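# Unrack the bike and stand it on its kickstand

## Task

Remove the bike from the floor rack (the rack is loose, not anchored) and leave it standing on its own kickstand, touching no wall, furniture or loose object, including the rack. The robot must release it and back away; the bike counts only if it stays up without the robot's help, and the robot must not fall or finish leaning.

## Robot and tools

ROBOT. A Hello Robot Stretch 3: a two-wheeled differential base (0.33 m long, 0.34 m wide), a lift on a vertical mast, and a single telescoping arm pointing out of the robot's RIGHT side, ending in a wrist (yaw, pitch, roll) and a two-finger gripper. The base cannot strafe; to move the gripper forward or back you drive the base. Turning in place pivots about the wheel-axle midpoint, 0.05 m behind the front edge; with arm retracted and wrist folded the swept radius is 0.28 m, larger if the wrist is unfolded.

FRAMES. Base frame: origin on the floor between the drive wheels, x forward, y left, z up. hand_pose is reported in it, at the closed-fingertip point; with all wrist joints at zero its x axis is up, y back toward the mast, z toward the rear. Odometry frame = base frame at scene start; heading is positive left, -3.142 to 3.142.

execute_actions(actions): a list of actions run one after another; an empty list just returns the current state and images. If any action is malformed or a number is out of range, nothing runs. Each action: {"robot": command, "steps": n, "until": condition}. steps is 1 to 450 control steps at 30 per second (default 1); {"steps": n} alone waits. The command may be a single object, {"stop": true} (brake all, clear queue), or a queue list of up to 8 items executed in order, where an item can be {"pause_s": s} with s at most 15. Motions keep going after the action ends and while you think; a new command overrides at once and drops any older queue.

A command object has: "base" with exactly one of translate_m (metres, relative drive straight from the current spot, positive forward, |value| at most 1) or rotate_rad (radians, relative turn in place, positive counter-clockwise/left, |value| at most 3.2); "joints", a dict of ABSOLUTE targets by name: lift_m 0 to 1.1 (arm height), arm_m 0 to 0.52 (extension), wrist_yaw_rad -1.345 to 4.42 (0 along the arm, positive toward the front, 3.0 folded over the base), wrist_pitch_rad -1.57 to 0.451 (0 level, negative tips fingers down), wrist_roll_rad -2.911 to 2.911, gripper_m -0.089 to 0.179 (larger is wider; actual fingertip gap is 0.007 less when nearly shut, 0.025 less when wide, zero below 0.007), head_pan_rad -3.953 to 1.73 (0 forward, positive left, -1.57 looks along the arm), head_tilt_rad -1.53 to 0.419 (negative looks down). Unnamed joints keep their goal. "contact_limits": {"arm_m": effort %} 1 to 100 sets how hard the arm may push before a contact_stop; lower is softer.

until: {"robot": {...}} true when all listed tests hold; {"robot": {"status": "ended"}} waits for every motion and queue to finish (recommended, e.g. steps 450). Numeric fields take [op, value] with op among =, !=, <, <=, >, >=; status fields take a word or ["!=", "moving"]. {"any": {"status": "ended"}} fires on the first motion to end.

SPEED. Fast base (0.30 m/s, 1.9 rad/s) only when stowed: lift_m under 0.30, arm_m under 0.03, wrist_yaw_rad above 2.54; otherwise 0.10 m/s and 0.63 rad/s.

GRIPPING. Close to a value below the object's width to grasp; open at least 0.02 beyond the contact value to release. Readings and "done" do not prove a grasp; check images. Over-squeezing triggers a stall guard that weakens the grip.

SELF-COLLISION. Fold or unfold the wrist only with lift_m between 0.32 and 0.95, wrist_pitch_rad -0.4, roll near 0; folded, lift may go down to 0.25. If wrist_yaw_rad is below -0.4, keep pitch at -0.5 or lower.

RESULT LINES. base_status shows progress (distance so far of goal); joint_goals and joint_status per joint; statuses: moving, done, off_target (blocked away from goal, still pushing), contact_stop (arm or lift hit something and went slack), time_out, stopped, not_commanded, torque_fault (wrist servo off about 10 s, limp, refuses goals). on_its_own appears when the robot changed a goal itself, a joint is slack or off, a motor strains at rest, or base_tilt drifts 3 degrees or more. refusals, queue (idle/running/done/dropped/stopped), queue_left; "refused:" and "dropped:" lines explain failures, counting from 0. Readings: lidar_m (12 sectors of 30 degrees, first straight ahead, counter-clockwise, plane 0.17 m high, 0.15 to 12 m), wrist_depth_mm and head_depth_mm (7x7 median depths), base_odometry, turned_by_wheels/turned_by_imu, base_tilt (forward/right positive, biased up to about 4 degrees), motor_effort (percent, peak in brackets, noisy and biased).

CAMERAS. head_camera and nav_camera on the pan-tilt head, wrist_camera on the gripper; one image each per result.

zoom_image(camera, region): camera is head_camera, nav_camera or wrist_camera; region [x0, y0, x1, y1] in pixels from the top-left, at most 504 by 504.

finished_scene(scene): integer number of the current scene; ends it irreversibly after a hold in which commanded motion continues and then everything is braked, so let all motion finish first.

CAUTIONS. Pushing against something rigid with the gripper above about 0.45 m can tip the robot, especially after a prior contact_stop; driving while holding or pushing something immovable, or snagging furniture (worst in reverse), can also tip it. Recover by reversing the last move in small steps, pulling the gripper free, and lowering lift_m to about 0.2. Avoid drops, slams, hard hits and prolonged wrist strain. Since the rack is loose, don't drag it along with the bike.

Each tool is called after "Call:" as name(argument=value, ...) on one line, values as JSON.

## Session

Call:
execute_actions(actions=[])

Scene clock: 0.00 s.
robot.base_odometry: x=+0.000 y=+0.000 heading=+0.000 (m, m, rad; robot's odometry frame)
robot.turned_by_wheels: +0.000 (rad since the last result)
robot.turned_by_imu: +0.000 (rad since the last result)
robot.base_tilt: forward=-2.5 right=-1.3 (deg)
robot.lidar_m: 1.21 2.12 2.25 2.63 4.02 2.23 1.68 1.62 1.13 0.85 0.82 0.86
robot.head_depth_mm: 1045 1049 1047 1048 1046 1052 1056 / 1204 1205 1204 1209 1209 1206 1209 / 1413 1414 1420 1423 1421 1422 1431 / 1715 1715 1718 1726 1728 1733 1732 / 1965 2121 2131 2167 2161 2186 1994 / 1968 2071 2081 2072 2102 2120 2060 / 1922 1949 1982 1999 1998 2017 1980
robot.base_status: not_commanded
robot.joint_positions: lift_m=+0.486 arm_m=+0.001 wrist_yaw_rad=+2.851 wrist_pitch_rad=-0.332 wrist_roll_rad=-0.011 gripper_m=+0.037 head_pan_rad=-0.015 head_tilt_rad=+0.005
robot.joint_goals: lift_m=+0.486 arm_m=+0.001 wrist_yaw_rad=+2.851 wrist_pitch_rad=-0.332 wrist_roll_rad=-0.011 gripper_m=+0.037 head_pan_rad=-0.015 head_tilt_rad=+0.005
robot.joint_status: lift_m=not_commanded arm_m=not_commanded wrist_yaw_rad=not_commanded wrist_pitch_rad=not_commanded wrist_roll_rad=not_commanded gripper_m=not_commanded head_pan_rad=not_commanded head_tilt_rad=not_commanded
robot.measured_speeds: translate_m=+0.000 rotate_rad=+0.000 lift_m=+0.000 arm_m=+0.000 wrist_yaw_rad=+0.000 wrist_pitch_rad=+0.000 wrist_roll_rad=+0.000 head_pan_rad=+0.000 head_tilt_rad=+0.000
robot: refusals=0 queue=idle queue_left=0
robot.motor_effort: left_wheel=+1 right_wheel=+0 lift_m=+30 arm_m=+0 wrist_yaw_rad=+1 wrist_pitch_rad=+4 wrist_roll_rad=+0 gripper_m=-1 head_pan_rad=-1 head_tilt_rad=+2 (%)
robot.hand_pose: x=+0.0459 y=+0.0787 z=+0.5185 quat_wxyz=(+0.217, +0.703, +0.016, +0.677) (m; robot's base frame)
robot.wrist_depth_mm: - - - - - - - / - - - - - - - / - - - - - - - / - - - - - - - / 970 - - 946 - 942 966 / 797 - 794 797 801 781 778 / 679 670 659 659 655 653 663
pictures: head_camera (sideways: a quarter turn clockwise sets it upright), nav_camera (sideways: a quarter turn counterclockwise sets it upright), wrist_camera
Images, in order (width x height): head_camera 896x504, nav_camera 672x504, wrist_camera 644x364.

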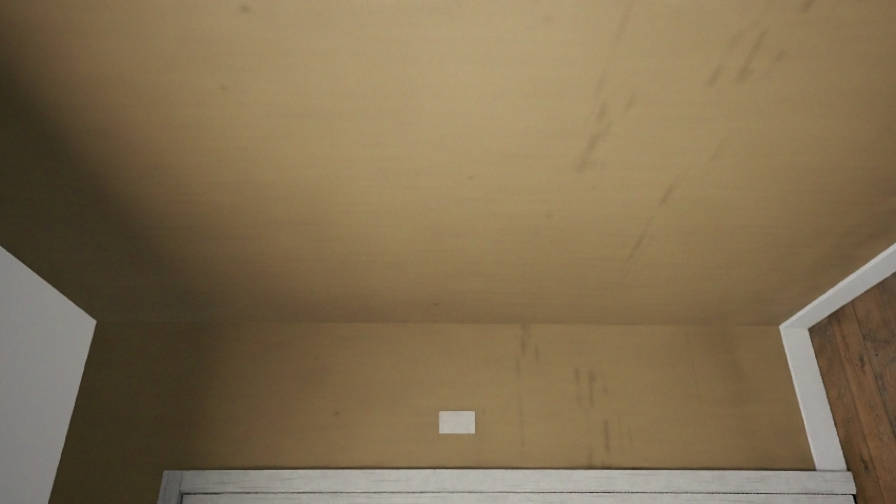

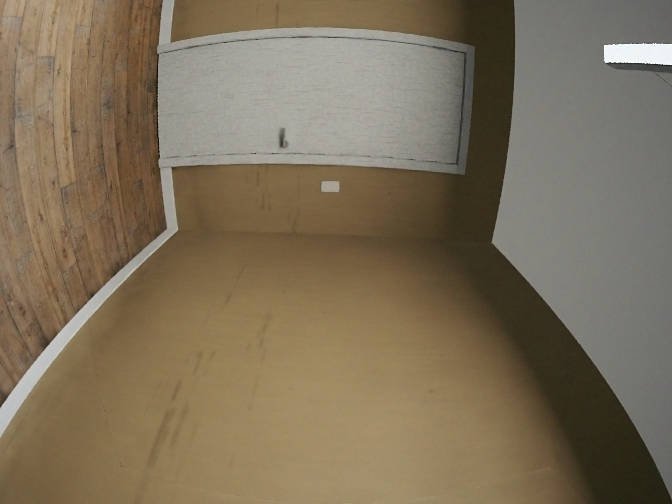

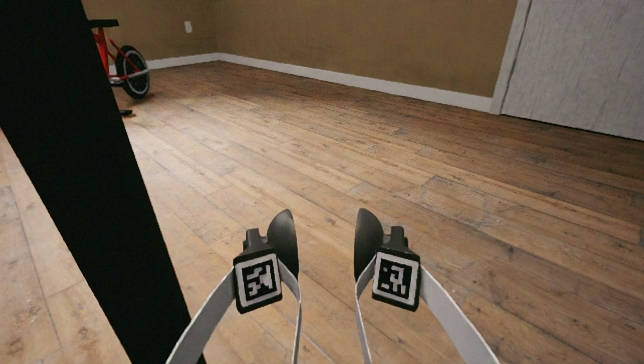

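Call:
execute_actions(actions=[{"robot":{"base":{"rotate_rad":2.3},"joints":{"head_tilt_rad":-0.4}},"steps":450,"until":{"robot":{"status":"ended"}}}])

Scene clock: 4.73 s.
robot.base_odometry: x=+0.000 y=+0.000 heading=+2.300 (m, m, rad; robot's odometry frame)
robot.turned_by_wheels: +2.300 (rad since the last result)
robot.turned_by_imu: +2.306 (rad since the last result)
robot.base_tilt: forward=-2.3 right=-1.2 (deg)
robot.lidar_m: 2.06 1.94 1.63 1.62 0.98 0.82 0.82 0.93 1.52 2.12 2.41 2.06
robot.head_depth_mm: 3179 3408 3641 2287 2143 1653 1347 / 3229 3461 3713 3044 2144 1658 1350 / 3312 3562 3799 3070 2152 1646 1347 / 3343 3629 - 3059 2138 1654 1346 / 3428 3735 - 3024 2144 1656 1348 / 3294 3376 3506 3033 2136 1655 1350 / 2678 2785 2879 2838 2125 1662 1349
robot.base_status: done (rotate_rad +2.2999 of +2.3000)
robot.joint_positions: lift_m=+0.486 arm_m=+0.001 wrist_yaw_rad=+2.851 wrist_pitch_rad=-0.332 wrist_roll_rad=-0.011 gripper_m=+0.037 head_pan_rad=-0.015 head_tilt_rad=-0.395
robot.joint_goals: lift_m=+0.486 arm_m=+0.001 wrist_yaw_rad=+2.851 wrist_pitch_rad=-0.332 wrist_roll_rad=-0.011 gripper_m=+0.037 head_pan_rad=-0.015 head_tilt_rad=-0.400
robot.joint_status: lift_m=not_commanded arm_m=not_commanded wrist_yaw_rad=not_commanded wrist_pitch_rad=not_commanded wrist_roll_rad=not_commanded gripper_m=not_commanded head_pan_rad=not_commanded head_tilt_rad=done
robot.measured_speeds: translate_m=+0.000 rotate_rad=+0.000 lift_m=+0.000 arm_m=+0.000 wrist_yaw_rad=+0.000 wrist_pitch_rad=+0.000 wrist_roll_rad=+0.000 head_pan_rad=+0.000 head_tilt_rad=+0.000
robot: refusals=0 queue=done queue_left=0
robot.motor_effort: left_wheel=-3(7) right_wheel=+4(9) lift_m=+30(30) arm_m=+0(0) wrist_yaw_rad=+0(0) wrist_pitch_rad=+4(4) wrist_roll_rad=+0(0) gripper_m=+0(0) head_pan_rad=+0(0) head_tilt_rad=-3(19) (%)
robot.hand_pose: x=+0.0459 y=+0.0787 z=+0.5185 quat_wxyz=(+0.217, +0.703, +0.016, +0.677) (m; robot's base frame)
robot.wrist_depth_mm: - - - - - - - / - - - - - - - / - - - - - - - / 911 - - - - - - / 896 - - 948 - 952 936 / 800 - 770 774 782 752 760 / 674 658 649 651 662 651 657
pictures: head_camera (sideways: a quarter turn clockwise sets it upright), nav_camera (sideways: a quarter turn counterclockwise sets it upright), wrist_camera
Images, in order (width x height): head_camera 896x504, nav_camera 672x504, wrist_camera 644x364.

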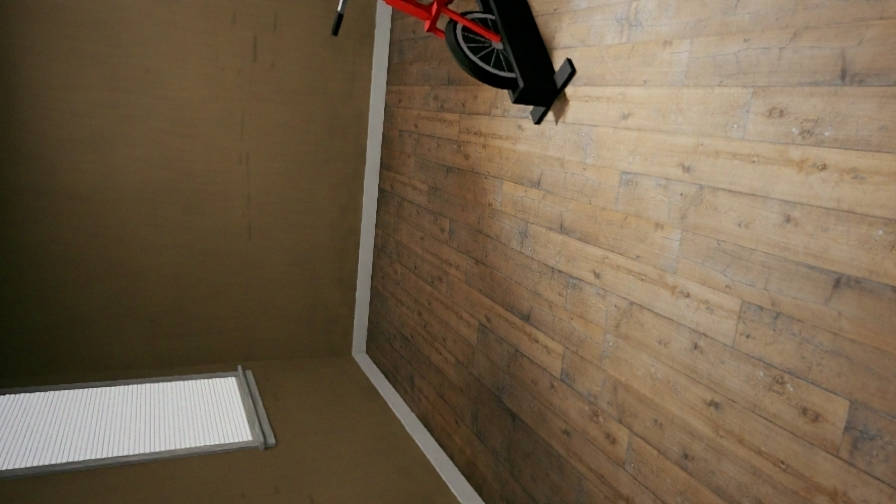

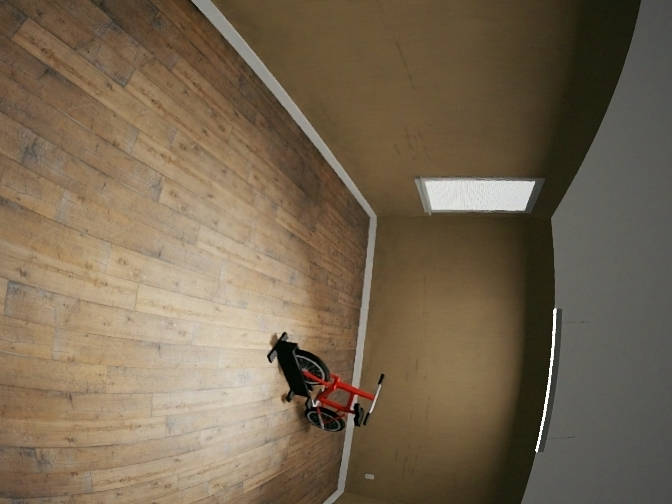

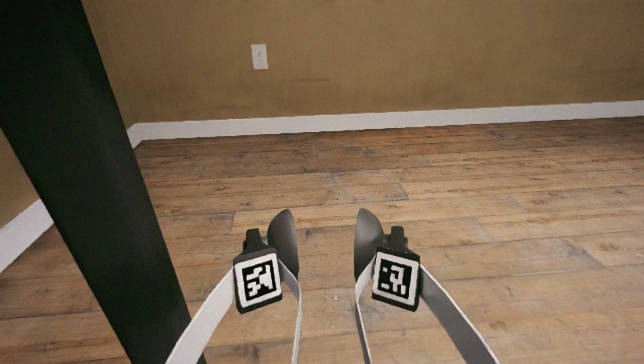

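Call:
execute_actions(actions=[{"robot":[{"joints":{"lift_m":0.27,"wrist_yaw_rad":3.0,"wrist_pitch_rad":-0.4}},{"base":{"rotate_rad":-0.6}},{"base":{"translate_m":1.0},"joints":{"head_tilt_rad":-0.65,"head_pan_rad":0.1}}],"steps":450,"until":{"robot":{"status":"ended"}}}])

Scene clock: 14.03 s.
robot.base_odometry: x=-0.129 y=+0.992 heading=+1.700 (m, m, rad; robot's odometry frame)
robot.turned_by_wheels: -0.600 (rad since the last result)
robot.turned_by_imu: -0.599 (rad since the last result)
robot.base_tilt: forward=-2.4 right=-1.3 (deg)
robot.lidar_m: 1.64 1.16 2.48 2.01 2.00 2.18 1.76 1.75 1.91 1.79 1.78 1.94
robot.head_depth_mm: 2760 3000 2670 2016 1630 1367 1175 / 2744 3091 2656 2029 1623 1363 1173 / 2666 3024 2693 2019 1625 1364 1172 / 2626 2919 2642 2017 1631 1361 1172 / 2559 2880 1862 1873 1626 1367 1173 / 2498 2795 2460 1633 1595 1369 1173 / 2435 2713 2659 1953 1496 1366 1179
robot.base_status: done (translate_m +1.0000 of +1.0000)
robot.joint_positions: lift_m=+0.270 arm_m=+0.001 wrist_yaw_rad=+2.999 wrist_pitch_rad=-0.413 wrist_roll_rad=-0.011 gripper_m=+0.037 head_pan_rad=+0.093 head_tilt_rad=-0.643
robot.joint_goals: lift_m=+0.270 arm_m=+0.001 wrist_yaw_rad=+3.000 wrist_pitch_rad=-0.400 wrist_roll_rad=-0.011 gripper_m=+0.037 head_pan_rad=+0.100 head_tilt_rad=-0.650
robot.joint_status: lift_m=done arm_m=not_commanded wrist_yaw_rad=done wrist_pitch_rad=done wrist_roll_rad=not_commanded gripper_m=not_commanded head_pan_rad=done head_tilt_rad=done
robot.measured_speeds: translate_m=+0.000 rotate_rad=+0.000 lift_m=+0.000 arm_m=+0.000 wrist_yaw_rad=+0.000 wrist_pitch_rad=+0.000 wrist_roll_rad=+0.000 head_pan_rad=+0.000 head_tilt_rad=+0.000
robot: refusals=0 queue=done queue_left=0
robot.motor_effort: left_wheel=+3(12) right_wheel=-4(9) lift_m=+27(30) arm_m=-1(0) wrist_yaw_rad=+2(1) wrist_pitch_rad=+4(4) wrist_roll_rad=+0(0) gripper_m=+1(0) head_pan_rad=+3(20) head_tilt_rad=-3(13) (%)
robot.hand_pose: x=+0.0108 y=+0.0769 z=+0.2840 quat_wxyz=(+0.194, +0.696, +0.096, +0.684) (m; robot's base frame)
robot.wrist_depth_mm: - - - - - - - / - - - - - - - / 948 913 930 933 913 913 864 / 729 701 712 710 704 682 670 / 571 576 - 558 583 553 553 / 484 495 - - 481 469 468 / 426 - - - 407 408 407
pictures: head_camera (sideways: a quarter turn clockwise sets it upright), nav_camera (sideways: a quarter turn counterclockwise sets it upright), wrist_camera
Images, in order (width x height): head_camera 896x504, nav_camera 672x504, wrist_camera 644x364.

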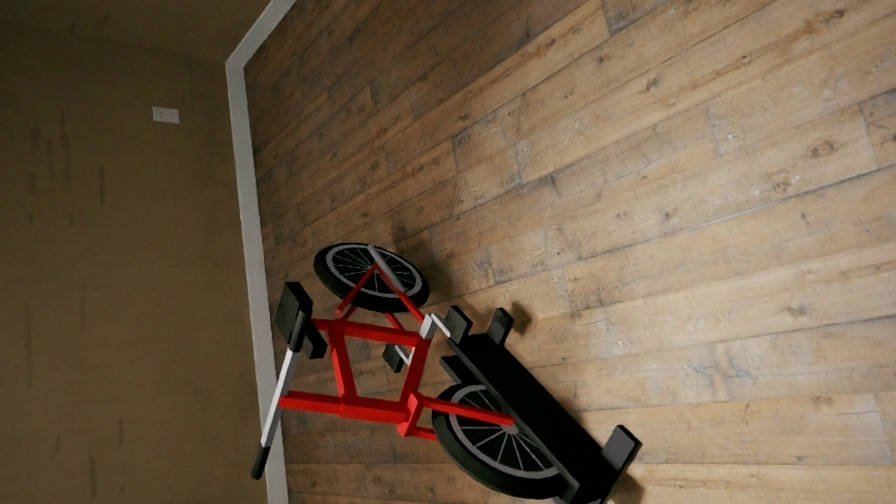

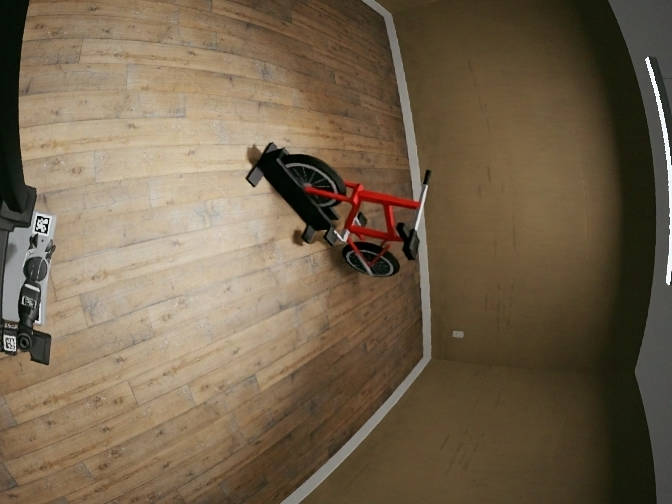

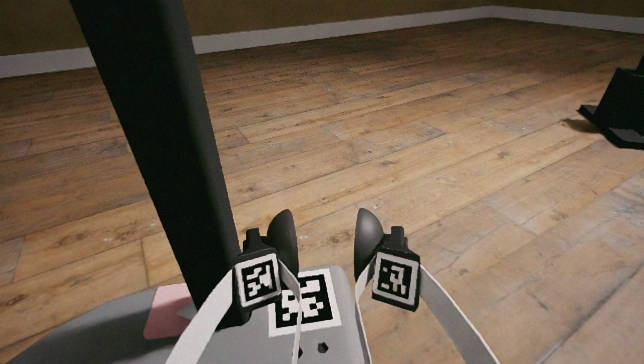

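Call:
execute_actions(actions=[{"robot":[{"base":{"rotate_rad":-0.253}},{"base":{"translate_m":1.0}},{"base":{"translate_m":0.32}},{"base":{"rotate_rad":2.97},"joints":{"lift_m":0.4,"head_tilt_rad":-0.95,"head_pan_rad":-1.57}},{"joints":{"wrist_yaw_rad":0}}],"steps":450,"until":{"robot":{"status":"ended"}}},{"steps":200,"until":{"robot":{"status":"ended"}}}])

Scene clock: 31.23 s.
robot.base_odometry: x=+0.034 y=+2.302 heading=-1.866 (m, m, rad; robot's odometry frame)
robot.turned_by_wheels: +2.717 (rad since the last result)
robot.turned_by_imu: +2.726 (rad since the last result)
robot.base_tilt: forward=-2.3 right=-1.3 (deg)
robot.lidar_m: 3.11 2.82 2.16 1.20 1.01 1.01 1.14 1.87 0.79 0.75 0.82 2.76
robot.head_depth_mm: 1946 2055 1755 1488 1335 1207 1092 / 2105 2070 1761 1241 1344 1216 - / 2309 2082 1725 1250 1344 1233 - / 2440 2086 1074 1330 1342 1202 1104 / 2534 2080 1725 1334 1347 1204 1092 / 2534 2026 1760 1324 1353 1204 1094 / 2542 2080 1689 1250 1348 1209 1096
robot.base_status: done (rotate_rad +2.9699 of +2.9700)
robot.joint_positions: lift_m=+0.400 arm_m=+0.001 wrist_yaw_rad=+0.002 wrist_pitch_rad=-0.413 wrist_roll_rad=-0.011 gripper_m=+0.037 head_pan_rad=-1.563 head_tilt_rad=-0.938
robot.joint_goals: lift_m=+0.400 arm_m=+0.001 wrist_yaw_rad=+0.000 wrist_pitch_rad=-0.400 wrist_roll_rad=-0.011 gripper_m=+0.037 head_pan_rad=-1.570 head_tilt_rad=-0.950
robot.joint_status: lift_m=done arm_m=not_commanded wrist_yaw_rad=done wrist_pitch_rad=done wrist_roll_rad=not_commanded gripper_m=not_commanded head_pan_rad=done head_tilt_rad=done
robot.measured_speeds: translate_m=+0.000 rotate_rad=+0.000 lift_m=+0.000 arm_m=+0.000 wrist_yaw_rad=+0.000 wrist_pitch_rad=+0.000 wrist_roll_rad=+0.000 head_pan_rad=+0.000 head_tilt_rad=+0.000
robot: refusals=0 queue=done queue_left=0
robot.motor_effort: left_wheel=-3(12) right_wheel=+3(11) lift_m=+33(35) arm_m=+0(0) wrist_yaw_rad=-2(2) wrist_pitch_rad=+4(4) wrist_roll_rad=+0(0) gripper_m=-1(0) head_pan_rad=-3(52) head_tilt_rad=-5(16) (%)
robot.hand_pose: x=-0.0210 y=-0.3709 z=+0.4136 quat_wxyz=(+0.696, +0.147, -0.688, -0.144) (m; robot's base frame)
robot.wrist_depth_mm: - - 463 - - - - / 476 - - - - - - / 524 548 - 565 552 - - / 565 594 583 581 587 867 910 / 605 608 694 715 696 737 744 / 622 629 636 622 632 607 619 / 545 545 523 542 535 533 528
pictures: head_camera (sideways: a quarter turn clockwise sets it upright), nav_camera (sideways: a quarter turn counterclockwise sets it upright), wrist_camera
Images, in order (width x height): head_camera 896x504, nav_camera 672x504, wrist_camera 644x364.

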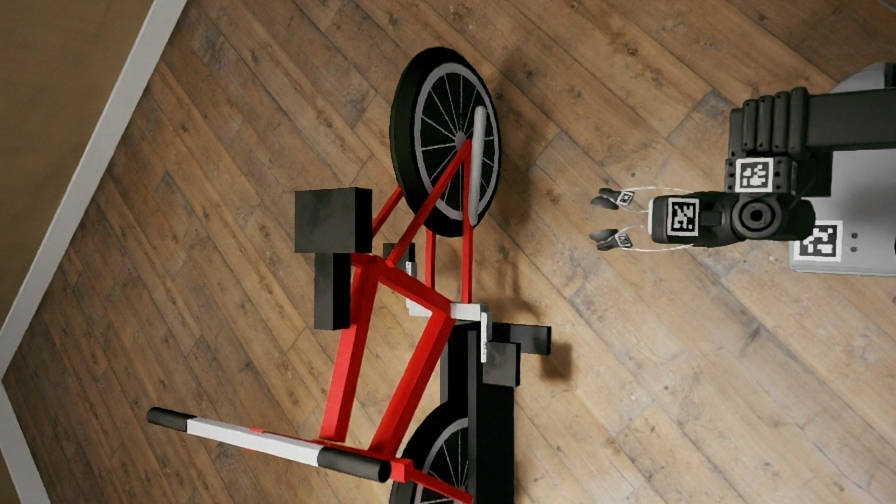

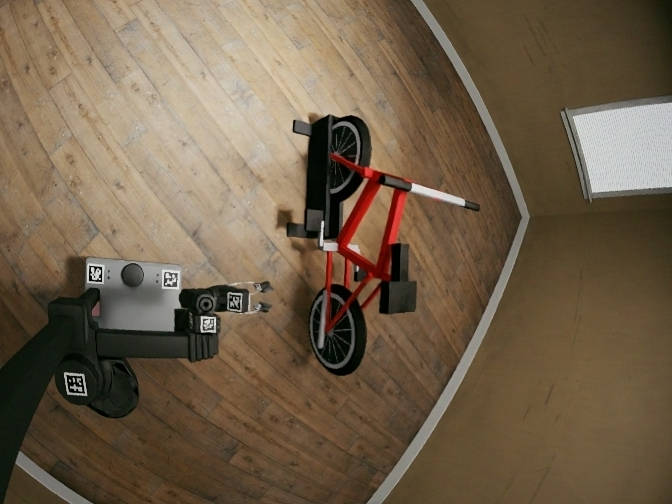

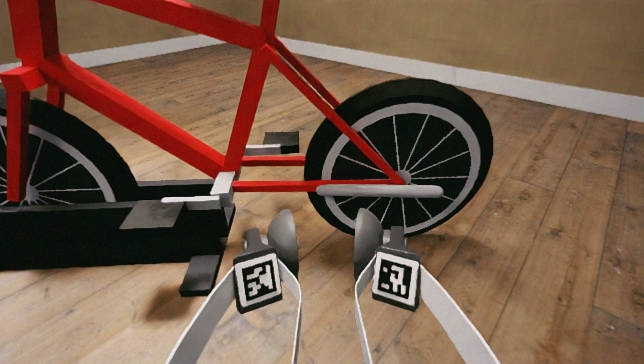

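Call:
execute_actions(actions=[{"robot":[{"base":{"translate_m":-0.14},"joints":{"lift_m":0.245,"gripper_m":0.0,"arm_m":0.26}}],"steps":450,"until":{"robot":{"status":"ended"}}}])

Scene clock: 34.63 s.
robot.base_odometry: x=+0.075 y=+2.436 heading=-1.866 (m, m, rad; robot's odometry frame)
robot.turned_by_wheels: +0.000 (rad since the last result)
robot.turned_by_imu: +0.000 (rad since the last result)
robot.base_tilt: forward=-2.3 right=-1.3 (deg)
robot.lidar_m: 3.25 2.91 1.94 1.08 0.91 0.91 1.02 1.68 0.80 0.75 0.90 1.03
robot.head_depth_mm: 1862 2003 1746 1518 1345 1198 1088 / 2016 2079 1752 1497 1340 1202 1121 / 2193 2063 1761 1252 1385 1201 - / 2362 2074 1766 1253 1319 1208 1117 / 2476 2098 1031 1350 1341 1201 1093 / 2506 2079 1656 1319 1349 1205 1093 / 2544 2072 1768 1316 1351 1206 1090
robot.base_status: done (translate_m -0.1400 of -0.1400)
robot.joint_positions: lift_m=+0.245 arm_m=+0.260 wrist_yaw_rad=+0.001 wrist_pitch_rad=-0.413 wrist_roll_rad=-0.011 gripper_m=+0.000 head_pan_rad=-1.563 head_tilt_rad=-0.938
robot.joint_goals: lift_m=+0.245 arm_m=+0.260 wrist_yaw_rad=+0.000 wrist_pitch_rad=-0.400 wrist_roll_rad=-0.011 gripper_m=+0.000 head_pan_rad=-1.570 head_tilt_rad=-0.950
robot.joint_status: lift_m=done arm_m=done wrist_yaw_rad=done wrist_pitch_rad=done wrist_roll_rad=not_commanded gripper_m=done head_pan_rad=done head_tilt_rad=done
robot.measured_speeds: translate_m=+0.000 rotate_rad=+0.000 lift_m=+0.000 arm_m=+0.000 wrist_yaw_rad=+0.000 wrist_pitch_rad=+0.000 wrist_roll_rad=+0.000 head_pan_rad=+0.000 head_tilt_rad=+0.000
robot: refusals=0 queue=done queue_left=0
robot.motor_effort: left_wheel=-2(8) right_wheel=+3(4) lift_m=+27(32) arm_m=+5(6) wrist_yaw_rad=+0(1) wrist_pitch_rad=+4(4) wrist_roll_rad=+0(0) gripper_m=-2(81) head_pan_rad=-4(4) head_tilt_rad=-4(4) (%)
robot.hand_pose: x=-0.0214 y=-0.6296 z=+0.2588 quat_wxyz=(+0.696, +0.146, -0.688, -0.144) (m; robot's base frame)
robot.wrist_depth_mm: - 270 226 220 226 - - / - - 233 241 247 261 - / 876 382 255 266 273 287 861 / 355 311 284 289 303 321 637 / 393 494 274 271 336 513 522 / 426 446 431 - 438 441 436 / 383 384 383 382 384 379 381
pictures: head_camera (sideways: a quarter turn clockwise sets it upright), nav_camera (sideways: a quarter turn counterclockwise sets it upright), wrist_camera
Images, in order (width x height): head_camera 896x504, nav_camera 672x504, wrist_camera 644x364.

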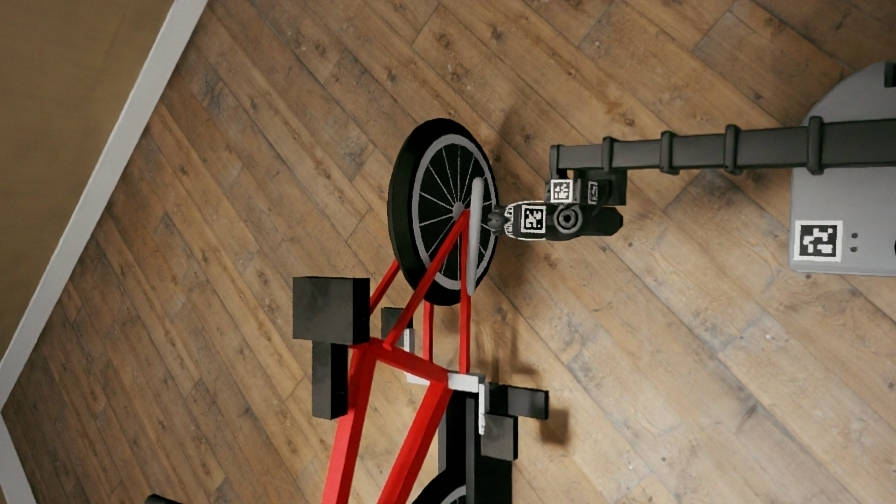

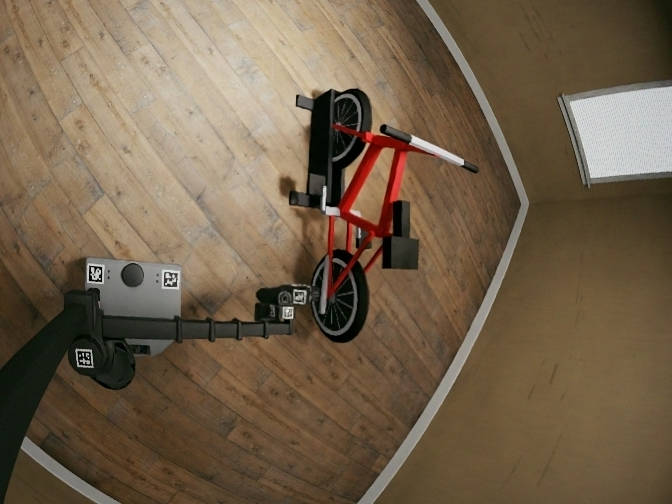

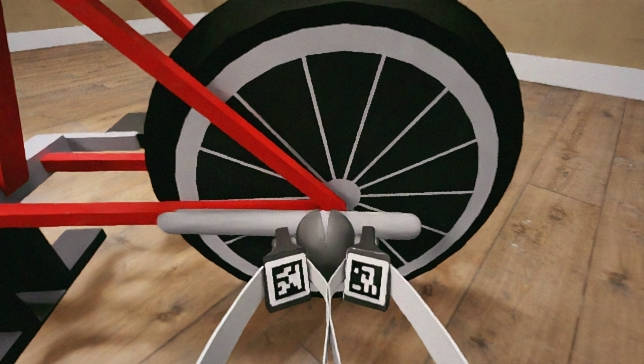

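Call:
execute_actions(actions=[{"robot":[{"base":{"translate_m":-0.05}},{"joints":{"arm_m":0.33},"contact_limits":{"arm_m":15}}],"steps":450,"until":{"robot":{"status":"ended"}}}])

Scene clock: 37.73 s.
robot.base_odometry: x=+0.089 y=+2.483 heading=-1.866 (m, m, rad; robot's odometry frame)
robot.turned_by_wheels: +0.000 (rad since the last result)
robot.turned_by_imu: +0.000 (rad since the last result)
robot.base_tilt: forward=-2.4 right=-1.1 (deg)
robot.lidar_m: 3.27 2.95 1.86 1.04 0.87 0.87 0.98 1.62 1.83 0.76 0.92 1.03
robot.head_depth_mm: 1813 1980 1741 1524 1344 1200 1090 / 1976 2068 1765 1529 1347 1207 1120 / 2162 2072 1753 1265 1304 1203 - / 2330 2076 1757 1257 1329 1200 1122 / 2475 2093 1650 1311 1347 1205 1095 / 2551 2081 1092 1311 1347 1202 1092 / 2518 2074 1769 1315 1353 1209 1091
robot.base_status: done (translate_m -0.0500 of -0.0500)
robot.joint_positions: lift_m=+0.245 arm_m=+0.330 wrist_yaw_rad=+0.001 wrist_pitch_rad=-0.413 wrist_roll_rad=-0.011 gripper_m=+0.000 head_pan_rad=-1.563 head_tilt_rad=-0.938
robot.joint_goals: lift_m=+0.245 arm_m=+0.330 wrist_yaw_rad=+0.000 wrist_pitch_rad=-0.400 wrist_roll_rad=-0.011 gripper_m=+0.000 head_pan_rad=-1.570 head_tilt_rad=-0.950
robot.joint_status: lift_m=done arm_m=done wrist_yaw_rad=done wrist_pitch_rad=done wrist_roll_rad=not_commanded gripper_m=done head_pan_rad=done head_tilt_rad=done
robot.measured_speeds: translate_m=+0.000 rotate_rad=+0.000 lift_m=+0.000 arm_m=+0.000 wrist_yaw_rad=+0.000 wrist_pitch_rad=+0.000 wrist_roll_rad=+0.000 head_pan_rad=+0.000 head_tilt_rad=+0.000
robot: refusals=0 queue=done queue_left=0
robot.motor_effort: left_wheel=-2(7) right_wheel=+3(5) lift_m=+27(27) arm_m=+5(7) wrist_yaw_rad=-1(1) wrist_pitch_rad=+4(4) wrist_roll_rad=+0(0) gripper_m=-2(2) head_pan_rad=-4(4) head_tilt_rad=-5(3) (%)
robot.contact_limits: arm_m 15 (drawing in: default 26, maximum 42; extending or still: default 36, maximum 59)
robot.hand_pose: x=-0.0214 y=-0.6996 z=+0.2588 quat_wxyz=(+0.696, +0.146, -0.688, -0.144) (m; robot's base frame)
robot.wrist_depth_mm: - 161 158 162 174 - 954 / 185 169 172 174 180 - - / 169 185 189 192 197 230 852 / 210 185 210 216 218 243 648 / 255 235 223 232 246 481 526 / 218 216 212 - 285 435 434 / 384 373 323 333 371 384 375
pictures: head_camera (sideways: a quarter turn clockwise sets it upright), nav_camera (sideways: a quarter turn counterclockwise sets it upright), wrist_camera
Images, in order (width x height): head_camera 896x504, nav_camera 672x504, wrist_camera 644x364.

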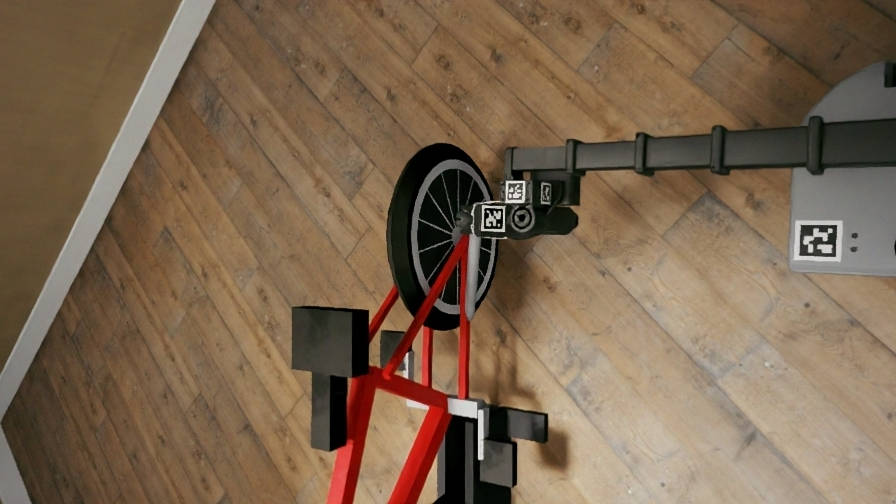

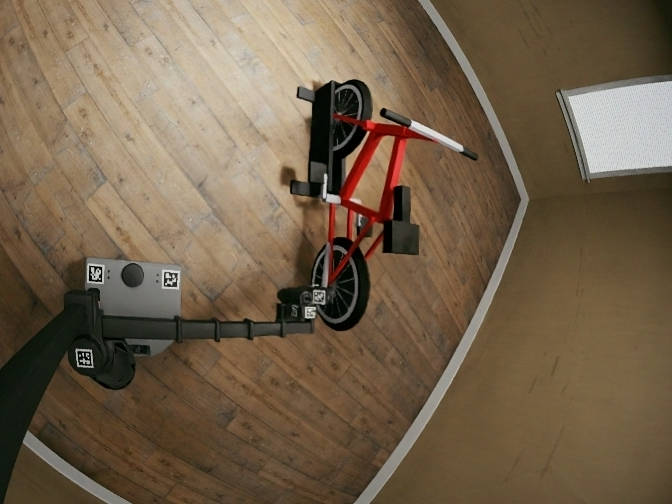

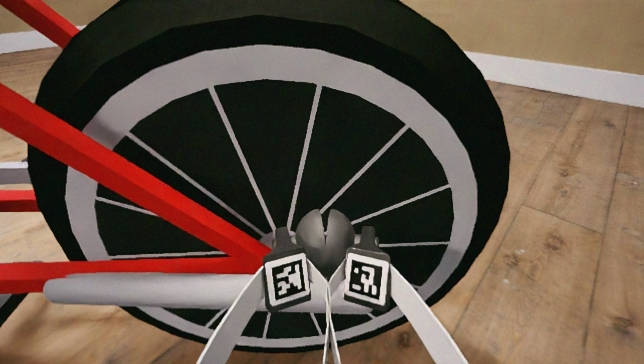

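Call:
execute_actions(actions=[{"robot":[{"joints":{"lift_m":0.16}}],"steps":450,"until":{"robot":{"status":"ended"}}}])

Scene clock: 38.60 s.
robot.base_odometry: x=+0.089 y=+2.483 heading=-1.866 (m, m, rad; robot's odometry frame)
robot.turned_by_wheels: +0.000 (rad since the last result)
robot.turned_by_imu: +0.000 (rad since the last result)
robot.base_tilt: forward=-2.3 right=-1.3 (deg)
robot.lidar_m: 3.27 2.94 1.86 1.03 0.87 0.87 0.98 1.61 1.83 0.76 0.93 1.04
robot.head_depth_mm: 1820 1979 1754 1516 1346 1205 1090 / 1978 2077 1754 1526 1349 1209 1122 / 2148 2069 1754 1330 1322 1204 - / 2339 2073 1757 1223 1318 1208 1123 / 2480 2078 1650 1322 1339 1206 1092 / 2545 2077 1640 1324 1348 1204 1096 / 2547 2086 1760 1313 1344 1206 1096
robot.base_status: done (translate_m -0.0500 of -0.0500)
robot.joint_positions: lift_m=+0.191 arm_m=+0.329 wrist_yaw_rad=-0.001 wrist_pitch_rad=-0.365 wrist_roll_rad=-0.011 gripper_m=+0.000 head_pan_rad=-1.563 head_tilt_rad=-0.939
robot.joint_goals: lift_m=+0.192 arm_m=+0.330 wrist_yaw_rad=+0.000 wrist_pitch_rad=-0.400 wrist_roll_rad=-0.011 gripper_m=+0.000 head_pan_rad=-1.570 head_tilt_rad=-0.950
robot.joint_status: lift_m=contact_stop arm_m=done wrist_yaw_rad=done wrist_pitch_rad=done wrist_roll_rad=not_commanded gripper_m=done head_pan_rad=done head_tilt_rad=done
robot.measured_speeds: translate_m=+0.000 rotate_rad=+0.001 lift_m=-0.016 arm_m=-0.001 wrist_yaw_rad=+0.000 wrist_pitch_rad=+0.288 wrist_roll_rad=+0.000 head_pan_rad=+0.000 head_tilt_rad=+0.000
robot: refusals=0 queue=dropped queue_left=0
robot.on_its_own: lift_m is slack since a contact_stop, until your next command for it (your +0.160 is given up)
robot.motor_effort: left_wheel=-3(4) right_wheel=+6(7) lift_m=+26(27) arm_m=+11(11) wrist_yaw_rad=+1(1) wrist_pitch_rad=-19(20) wrist_roll_rad=+0(0) gripper_m=-3(3) head_pan_rad=-4(5) head_tilt_rad=-3(4) (%)
robot.contact_limits: arm_m 15 (drawing in: default 26, maximum 42; extending or still: default 36, maximum 59)
robot.hand_pose: x=-0.0218 y=-0.7049 z=+0.2160 quat_wxyz=(+0.699, +0.129, -0.691, -0.128) (m; robot's base frame)
robot.wrist_depth_mm: 160 162 164 167 169 - 962 / 152 174 178 180 183 194 - / 187 171 194 197 200 211 823 / 203 207 203 215 218 234 609 / 195 197 196 231 244 466 487 / 394 257 259 282 275 408 402 / 350 338 300 305 334 341 341
pictures: head_camera (sideways: a quarter turn clockwise sets it upright), nav_camera (sideways: a quarter turn counterclockwise sets it upright), wrist_camera
Images, in order (width x height): head_camera 896x504, nav_camera 672x504, wrist_camera 644x364.

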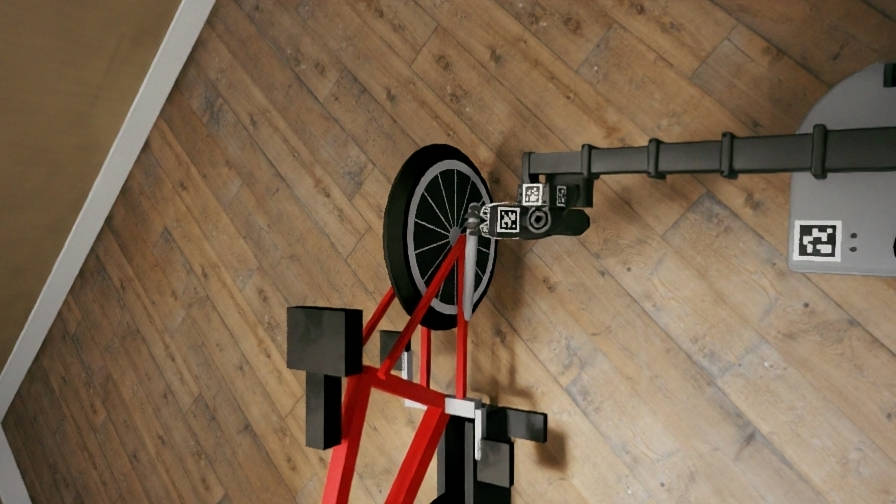

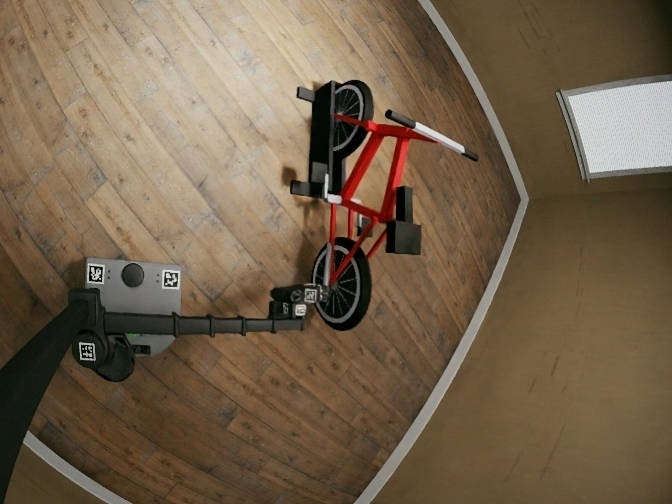

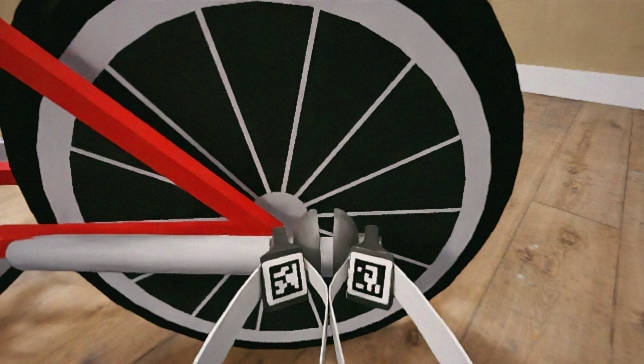

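Call:
execute_actions(actions=[{"robot":[{"joints":{"lift_m":0.225}},{"base":{"translate_m":-0.02},"joints":{"arm_m":0.35},"contact_limits":{"arm_m":15}},{"joints":{"wrist_pitch_rad":-0.85}}],"steps":120,"until":{"robot":{"status":"ended"}}}])

Scene clock: 41.97 s.
robot.base_odometry: x=+0.095 y=+2.502 heading=-1.866 (m, m, rad; robot's odometry frame)
robot.turned_by_wheels: +0.000 (rad since the last result)
robot.turned_by_imu: +0.006 (rad since the last result)
robot.base_tilt: forward=-3.0 right=-2.1 (deg)
robot.lidar_m: 3.33 2.95 1.77 1.01 0.86 0.85 0.97 1.60 1.82 0.69 0.80 1.05
robot.head_depth_mm: 1808 1987 1778 1538 1351 1204 1095 / 1962 2076 1775 1535 1353 1208 1123 / 2154 2111 1783 1322 1331 1206 - / 2371 2131 1794 1252 1363 1213 1122 / 2531 2137 1719 1327 1354 1214 1097 / 2638 2150 1113 1354 1368 1219 1098 / 2626 2136 1799 1361 1361 1219 1101
robot.base_status: done (translate_m -0.0200 of -0.0200)
robot.joint_positions: lift_m=+0.226 arm_m=+0.350 wrist_yaw_rad=+0.006 wrist_pitch_rad=-0.766 wrist_roll_rad=-0.011 gripper_m=+0.000 head_pan_rad=-1.563 head_tilt_rad=-0.939
robot.joint_goals: lift_m=+0.225 arm_m=+0.350 wrist_yaw_rad=+0.000 wrist_pitch_rad=-0.850 wrist_roll_rad=-0.011 gripper_m=+0.000 head_pan_rad=-1.570 head_tilt_rad=-0.950
robot.joint_status: lift_m=done arm_m=done wrist_yaw_rad=done wrist_pitch_rad=off_target wrist_roll_rad=not_commanded gripper_m=done head_pan_rad=done head_tilt_rad=done
robot.measured_speeds: translate_m=+0.000 rotate_rad=+0.000 lift_m=+0.000 arm_m=+0.000 wrist_yaw_rad=+0.000 wrist_pitch_rad=+0.000 wrist_roll_rad=+0.000 head_pan_rad=+0.000 head_tilt_rad=+0.000
robot: refusals=0 queue=dropped queue_left=0
robot.on_its_own: wrist_pitch_rad is at rest, and its effort (-31) is outside its rest range (-20 to +32)
robot.motor_effort: left_wheel=-1(6) right_wheel=+1(6) lift_m=+8(34) arm_m=+5(11) wrist_yaw_rad=-5(5) wrist_pitch_rad=-31(59) wrist_roll_rad=+0(0) gripper_m=-3(4) head_pan_rad=-4(4) head_tilt_rad=-4(4) (%)
robot.contact_limits: arm_m 15 (drawing in: default 26, maximum 42; extending or still: default 36, maximum 59)
robot.hand_pose: x=-0.0206 y=-0.6626 z=+0.1696 quat_wxyz=(+0.661, +0.268, -0.651, -0.261) (m; robot's base frame)
robot.wrist_depth_mm: 145 164 172 174 177 183 642 / 193 181 192 202 204 221 537 / 197 204 203 239 241 456 464 / 403 191 273 291 310 414 408 / 381 371 188 335 373 367 369 / 339 338 333 322 335 331 323 / 308 307 304 304 302 299 298
pictures: head_camera (sideways: a quarter turn clockwise sets it upright), nav_camera (sideways: a quarter turn counterclockwise sets it upright), wrist_camera
Images, in order (width x height): head_camera 896x504, nav_camera 672x504, wrist_camera 644x364.

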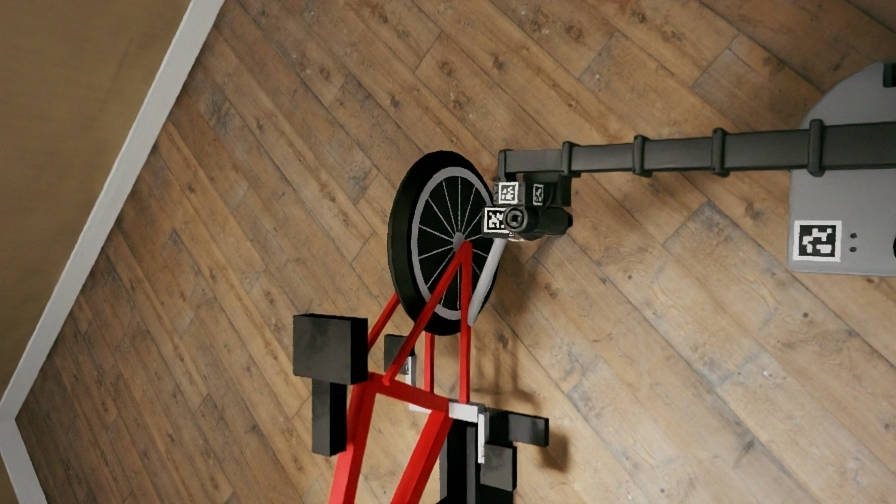

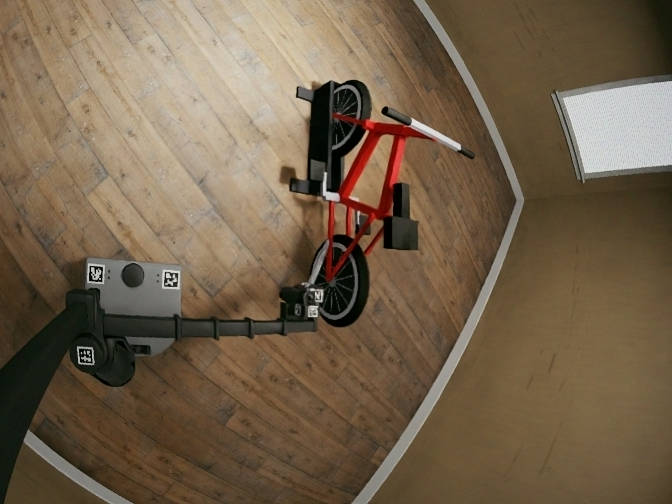

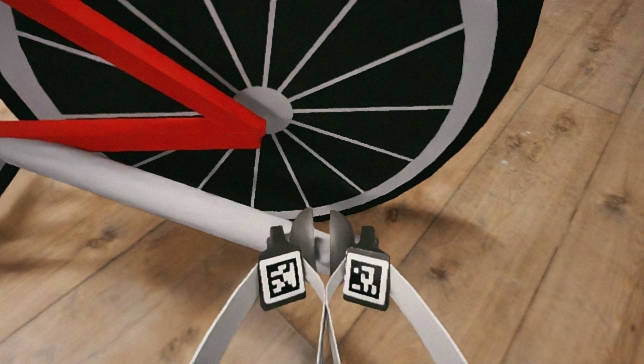

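Works. Continue.

Call:
execute_actions(actions=[{"robot":{"base":{"translate_m":0.03},"joints":{"wrist_pitch_rad":-1.1,"lift_m":0.2,"arm_m":0.36}},"steps":45,"until":{"robot":{"status":"ended"}}}])

Scene clock: 43.53 s.
robot.base_odometry: x=+0.086 y=+2.474 heading=-1.866 (m, m, rad; robot's odometry frame)
robot.turned_by_wheels: +0.000 (rad since the last result)
robot.turned_by_imu: +0.019 (rad since the last result)
robot.base_tilt: forward=-3.2 right=-2.3 (deg)
robot.lidar_m: 3.31 2.92 1.77 1.03 0.88 0.88 1.00 1.70 0.81 0.69 0.92 1.06
robot.head_depth_mm: 1861 1998 1744 1511 1337 1199 1091 / 2013 2056 1741 1489 1334 1198 1120 / 2199 2059 1748 1269 1316 1202 - / 2354 2062 1754 1273 1341 1202 1117 / 2510 2050 1021 1463 1317 1206 1092 / 2497 2066 1638 1374 1349 1205 1094 / 2506 2062 1759 1314 1346 1202 1094
robot.base_status: moving (translate_m +0.0300 of +0.0300)
robot.joint_positions: lift_m=+0.229 arm_m=+0.360 wrist_yaw_rad=+0.000 wrist_pitch_rad=-1.103 wrist_roll_rad=-0.009 gripper_m=+0.000 head_pan_rad=-1.568 head_tilt_rad=-0.944
robot.joint_goals: lift_m=+0.229 arm_m=+0.360 wrist_yaw_rad=+0.000 wrist_pitch_rad=-1.100 wrist_roll_rad=-0.009 gripper_m=+0.000 head_pan_rad=-1.570 head_tilt_rad=-0.950
robot.joint_status: lift_m=contact_stop arm_m=done wrist_yaw_rad=done wrist_pitch_rad=done wrist_roll_rad=not_commanded gripper_m=done head_pan_rad=done head_tilt_rad=done
robot.measured_speeds: translate_m=-0.001 rotate_rad=+0.000 lift_m=+0.000 arm_m=+0.000 wrist_yaw_rad=+0.000 wrist_pitch_rad=+0.000 wrist_roll_rad=+0.000 head_pan_rad=+0.000 head_tilt_rad=+0.000
robot: refusals=0 queue=running queue_left=0
robot.on_its_own: lift_m is slack since a contact_stop, until your next command for it (your +0.200 is given up)
robot.motor_effort: left_wheel=+5(38) right_wheel=+1(41) lift_m=+30(32) arm_m=+2(12) wrist_yaw_rad=+0(14) wrist_pitch_rad=+1(32) wrist_roll_rad=-1(1) gripper_m=-2(5) head_pan_rad=+0(4) head_tilt_rad=-2(4) (%)
robot.hand_pose: x=-0.0216 y=-0.5989 z=+0.1284 quat_wxyz=(+0.605, +0.372, -0.599, -0.369) (m; robot's base frame)
robot.wrist_depth_mm: 360 230 231 234 238 348 360 / 340 340 332 300 334 337 339 / 318 321 320 322 322 325 323 / 300 307 306 303 305 307 306 / 190 294 291 295 291 294 295 / 199 280 281 - 280 283 280 / 267 267 269 269 270 270 270
pictures: head_camera (sideways: a quarter turn clockwise sets it upright), nav_camera (sideways: a quarter turn counterclockwise sets it upright), wrist_camera
Images, in order (width x height): head_camera 896x504, nav_camera 672x504, wrist_camera 644x364.

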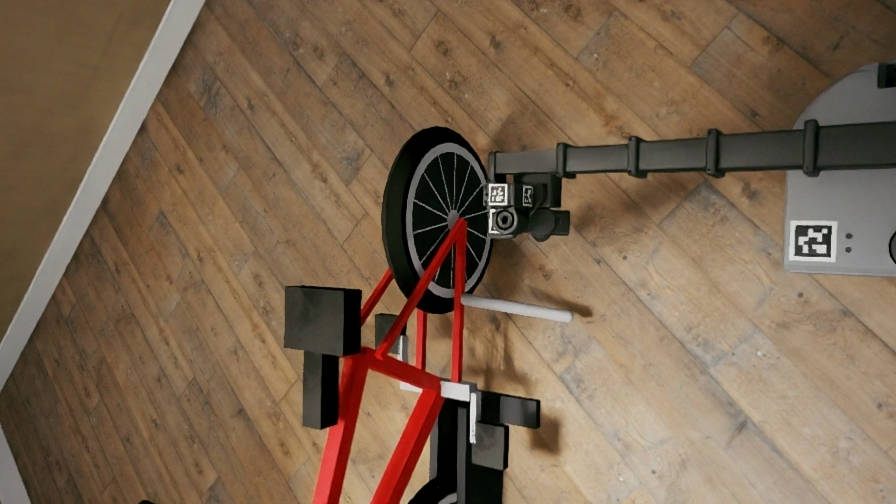

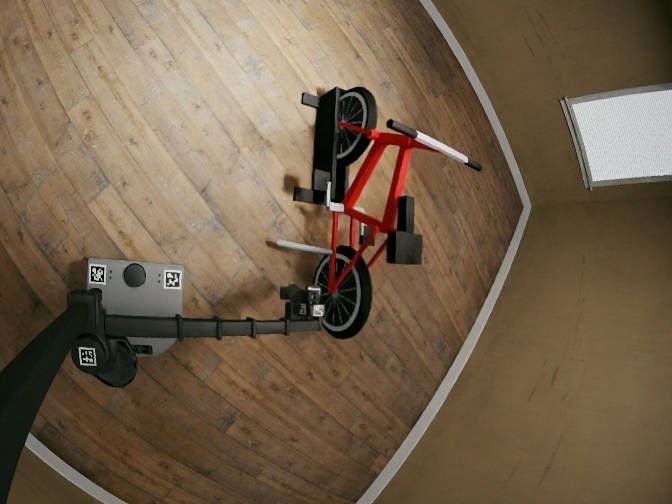

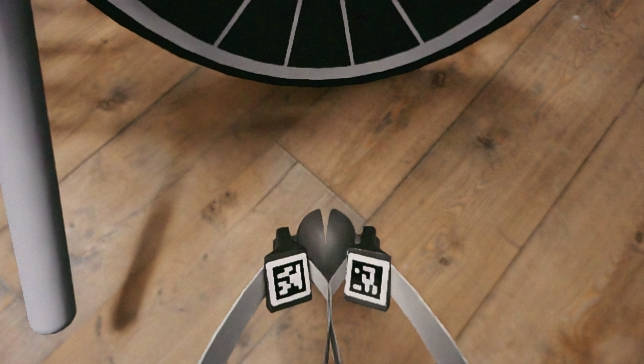

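Call:
execute_actions(actions=[{"robot":[{"joints":{"arm_m":0.2,"lift_m":0.25}},{"base":{"rotate_rad":-0.025},"joints":{"wrist_pitch_rad":0,"gripper_m":0.13}},{"base":{"translate_m":0.24}}],"steps":450,"until":{"robot":{"status":"ended"}}}])

Scene clock: 51.47 s.
robot.base_odometry: x=+0.011 y=+2.246 heading=-1.891 (m, m, rad; robot's odometry frame)
robot.turned_by_wheels: -0.025 (rad since the last result)
robot.turned_by_imu: -0.026 (rad since the last result)
robot.base_tilt: forward=-2.5 right=-1.2 (deg)
robot.lidar_m: 3.05 2.77 2.26 1.26 1.06 1.05 1.19 1.96 0.79 0.68 0.80 2.71
robot.head_depth_mm: 1992 2043 1737 1377 1338 1200 1089 / 2169 2056 1755 1258 1343 1202 1116 / 2314 2053 1021 1261 1368 1203 - / 2430 2064 1646 1315 1343 1203 1125 / 2486 2079 1747 1305 1345 1205 1089 / 2521 2008 1048 1307 1341 1203 1091 / 2513 2066 1756 1254 1341 1207 1096
robot.base_status: done (translate_m +0.2400 of +0.2400)
robot.joint_positions: lift_m=+0.250 arm_m=+0.200 wrist_yaw_rad=+0.000 wrist_pitch_rad=-0.023 wrist_roll_rad=-0.009 gripper_m=+0.130 head_pan_rad=-1.568 head_tilt_rad=-0.944
robot.joint_goals: lift_m=+0.250 arm_m=+0.200 wrist_yaw_rad=+0.000 wrist_pitch_rad=+0.000 wrist_roll_rad=-0.009 gripper_m=+0.130 head_pan_rad=-1.570 head_tilt_rad=-0.950
robot.joint_status: lift_m=done arm_m=done wrist_yaw_rad=done wrist_pitch_rad=done wrist_roll_rad=not_commanded gripper_m=done head_pan_rad=done head_tilt_rad=done
robot.measured_speeds: translate_m=+0.000 rotate_rad=+0.000 lift_m=+0.000 arm_m=+0.000 wrist_yaw_rad=+0.000 wrist_pitch_rad=+0.000 wrist_roll_rad=+0.000 head_pan_rad=+0.000 head_tilt_rad=+0.000
robot: refusals=0 queue=done queue_left=0
robot.motor_effort: left_wheel=+3(8) right_wheel=-4(6) lift_m=+33(35) arm_m=-5(6) wrist_yaw_rad=+0(0) wrist_pitch_rad=+8(8) wrist_roll_rad=-1(1) gripper_m=+0(81) head_pan_rad=+0(0) head_tilt_rad=-3(2) (%)
robot.hand_pose: x=-0.0214 y=-0.6009 z=+0.3586 quat_wxyz=(+0.711, +0.009, -0.703, -0.008) (m; robot's base frame)
robot.wrist_depth_mm: 279 286 306 295 355 - - / - - 295 - - - - / - - - 308 - - - / 314 - - - 340 325 333 / 964 331 - - 337 333 340 / 352 781 348 458 344 - 348 / 342 393 329 543 337 356 370
pictures: head_camera (sideways: a quarter turn clockwise sets it upright), nav_camera (sideways: a quarter turn counterclockwise sets it upright), wrist_camera
Images, in order (width x height): head_camera 896x504, nav_camera 672x504, wrist_camera 644x364.

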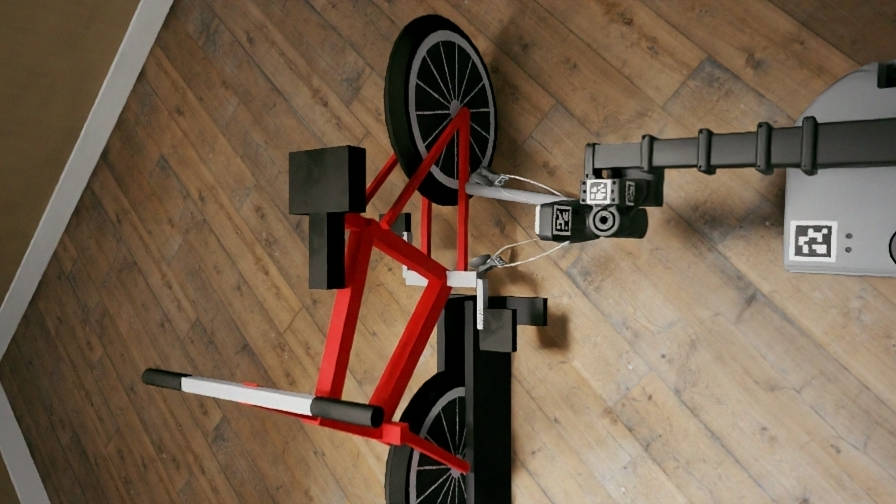

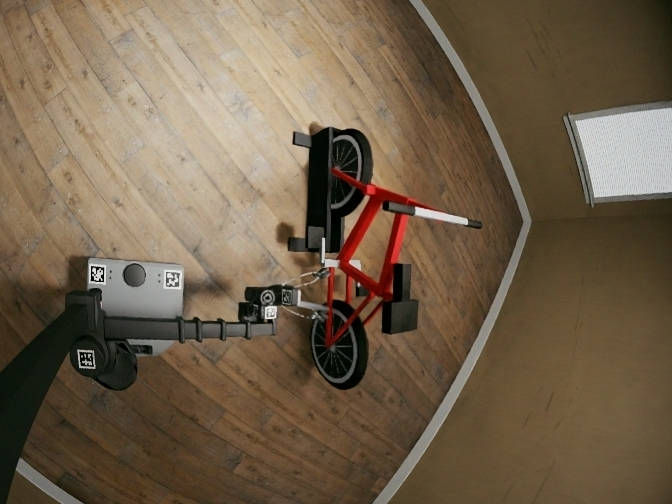

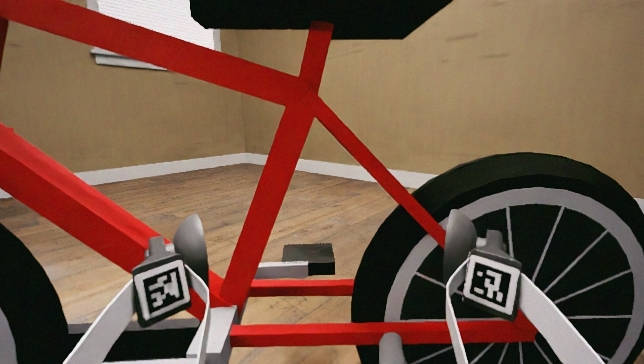

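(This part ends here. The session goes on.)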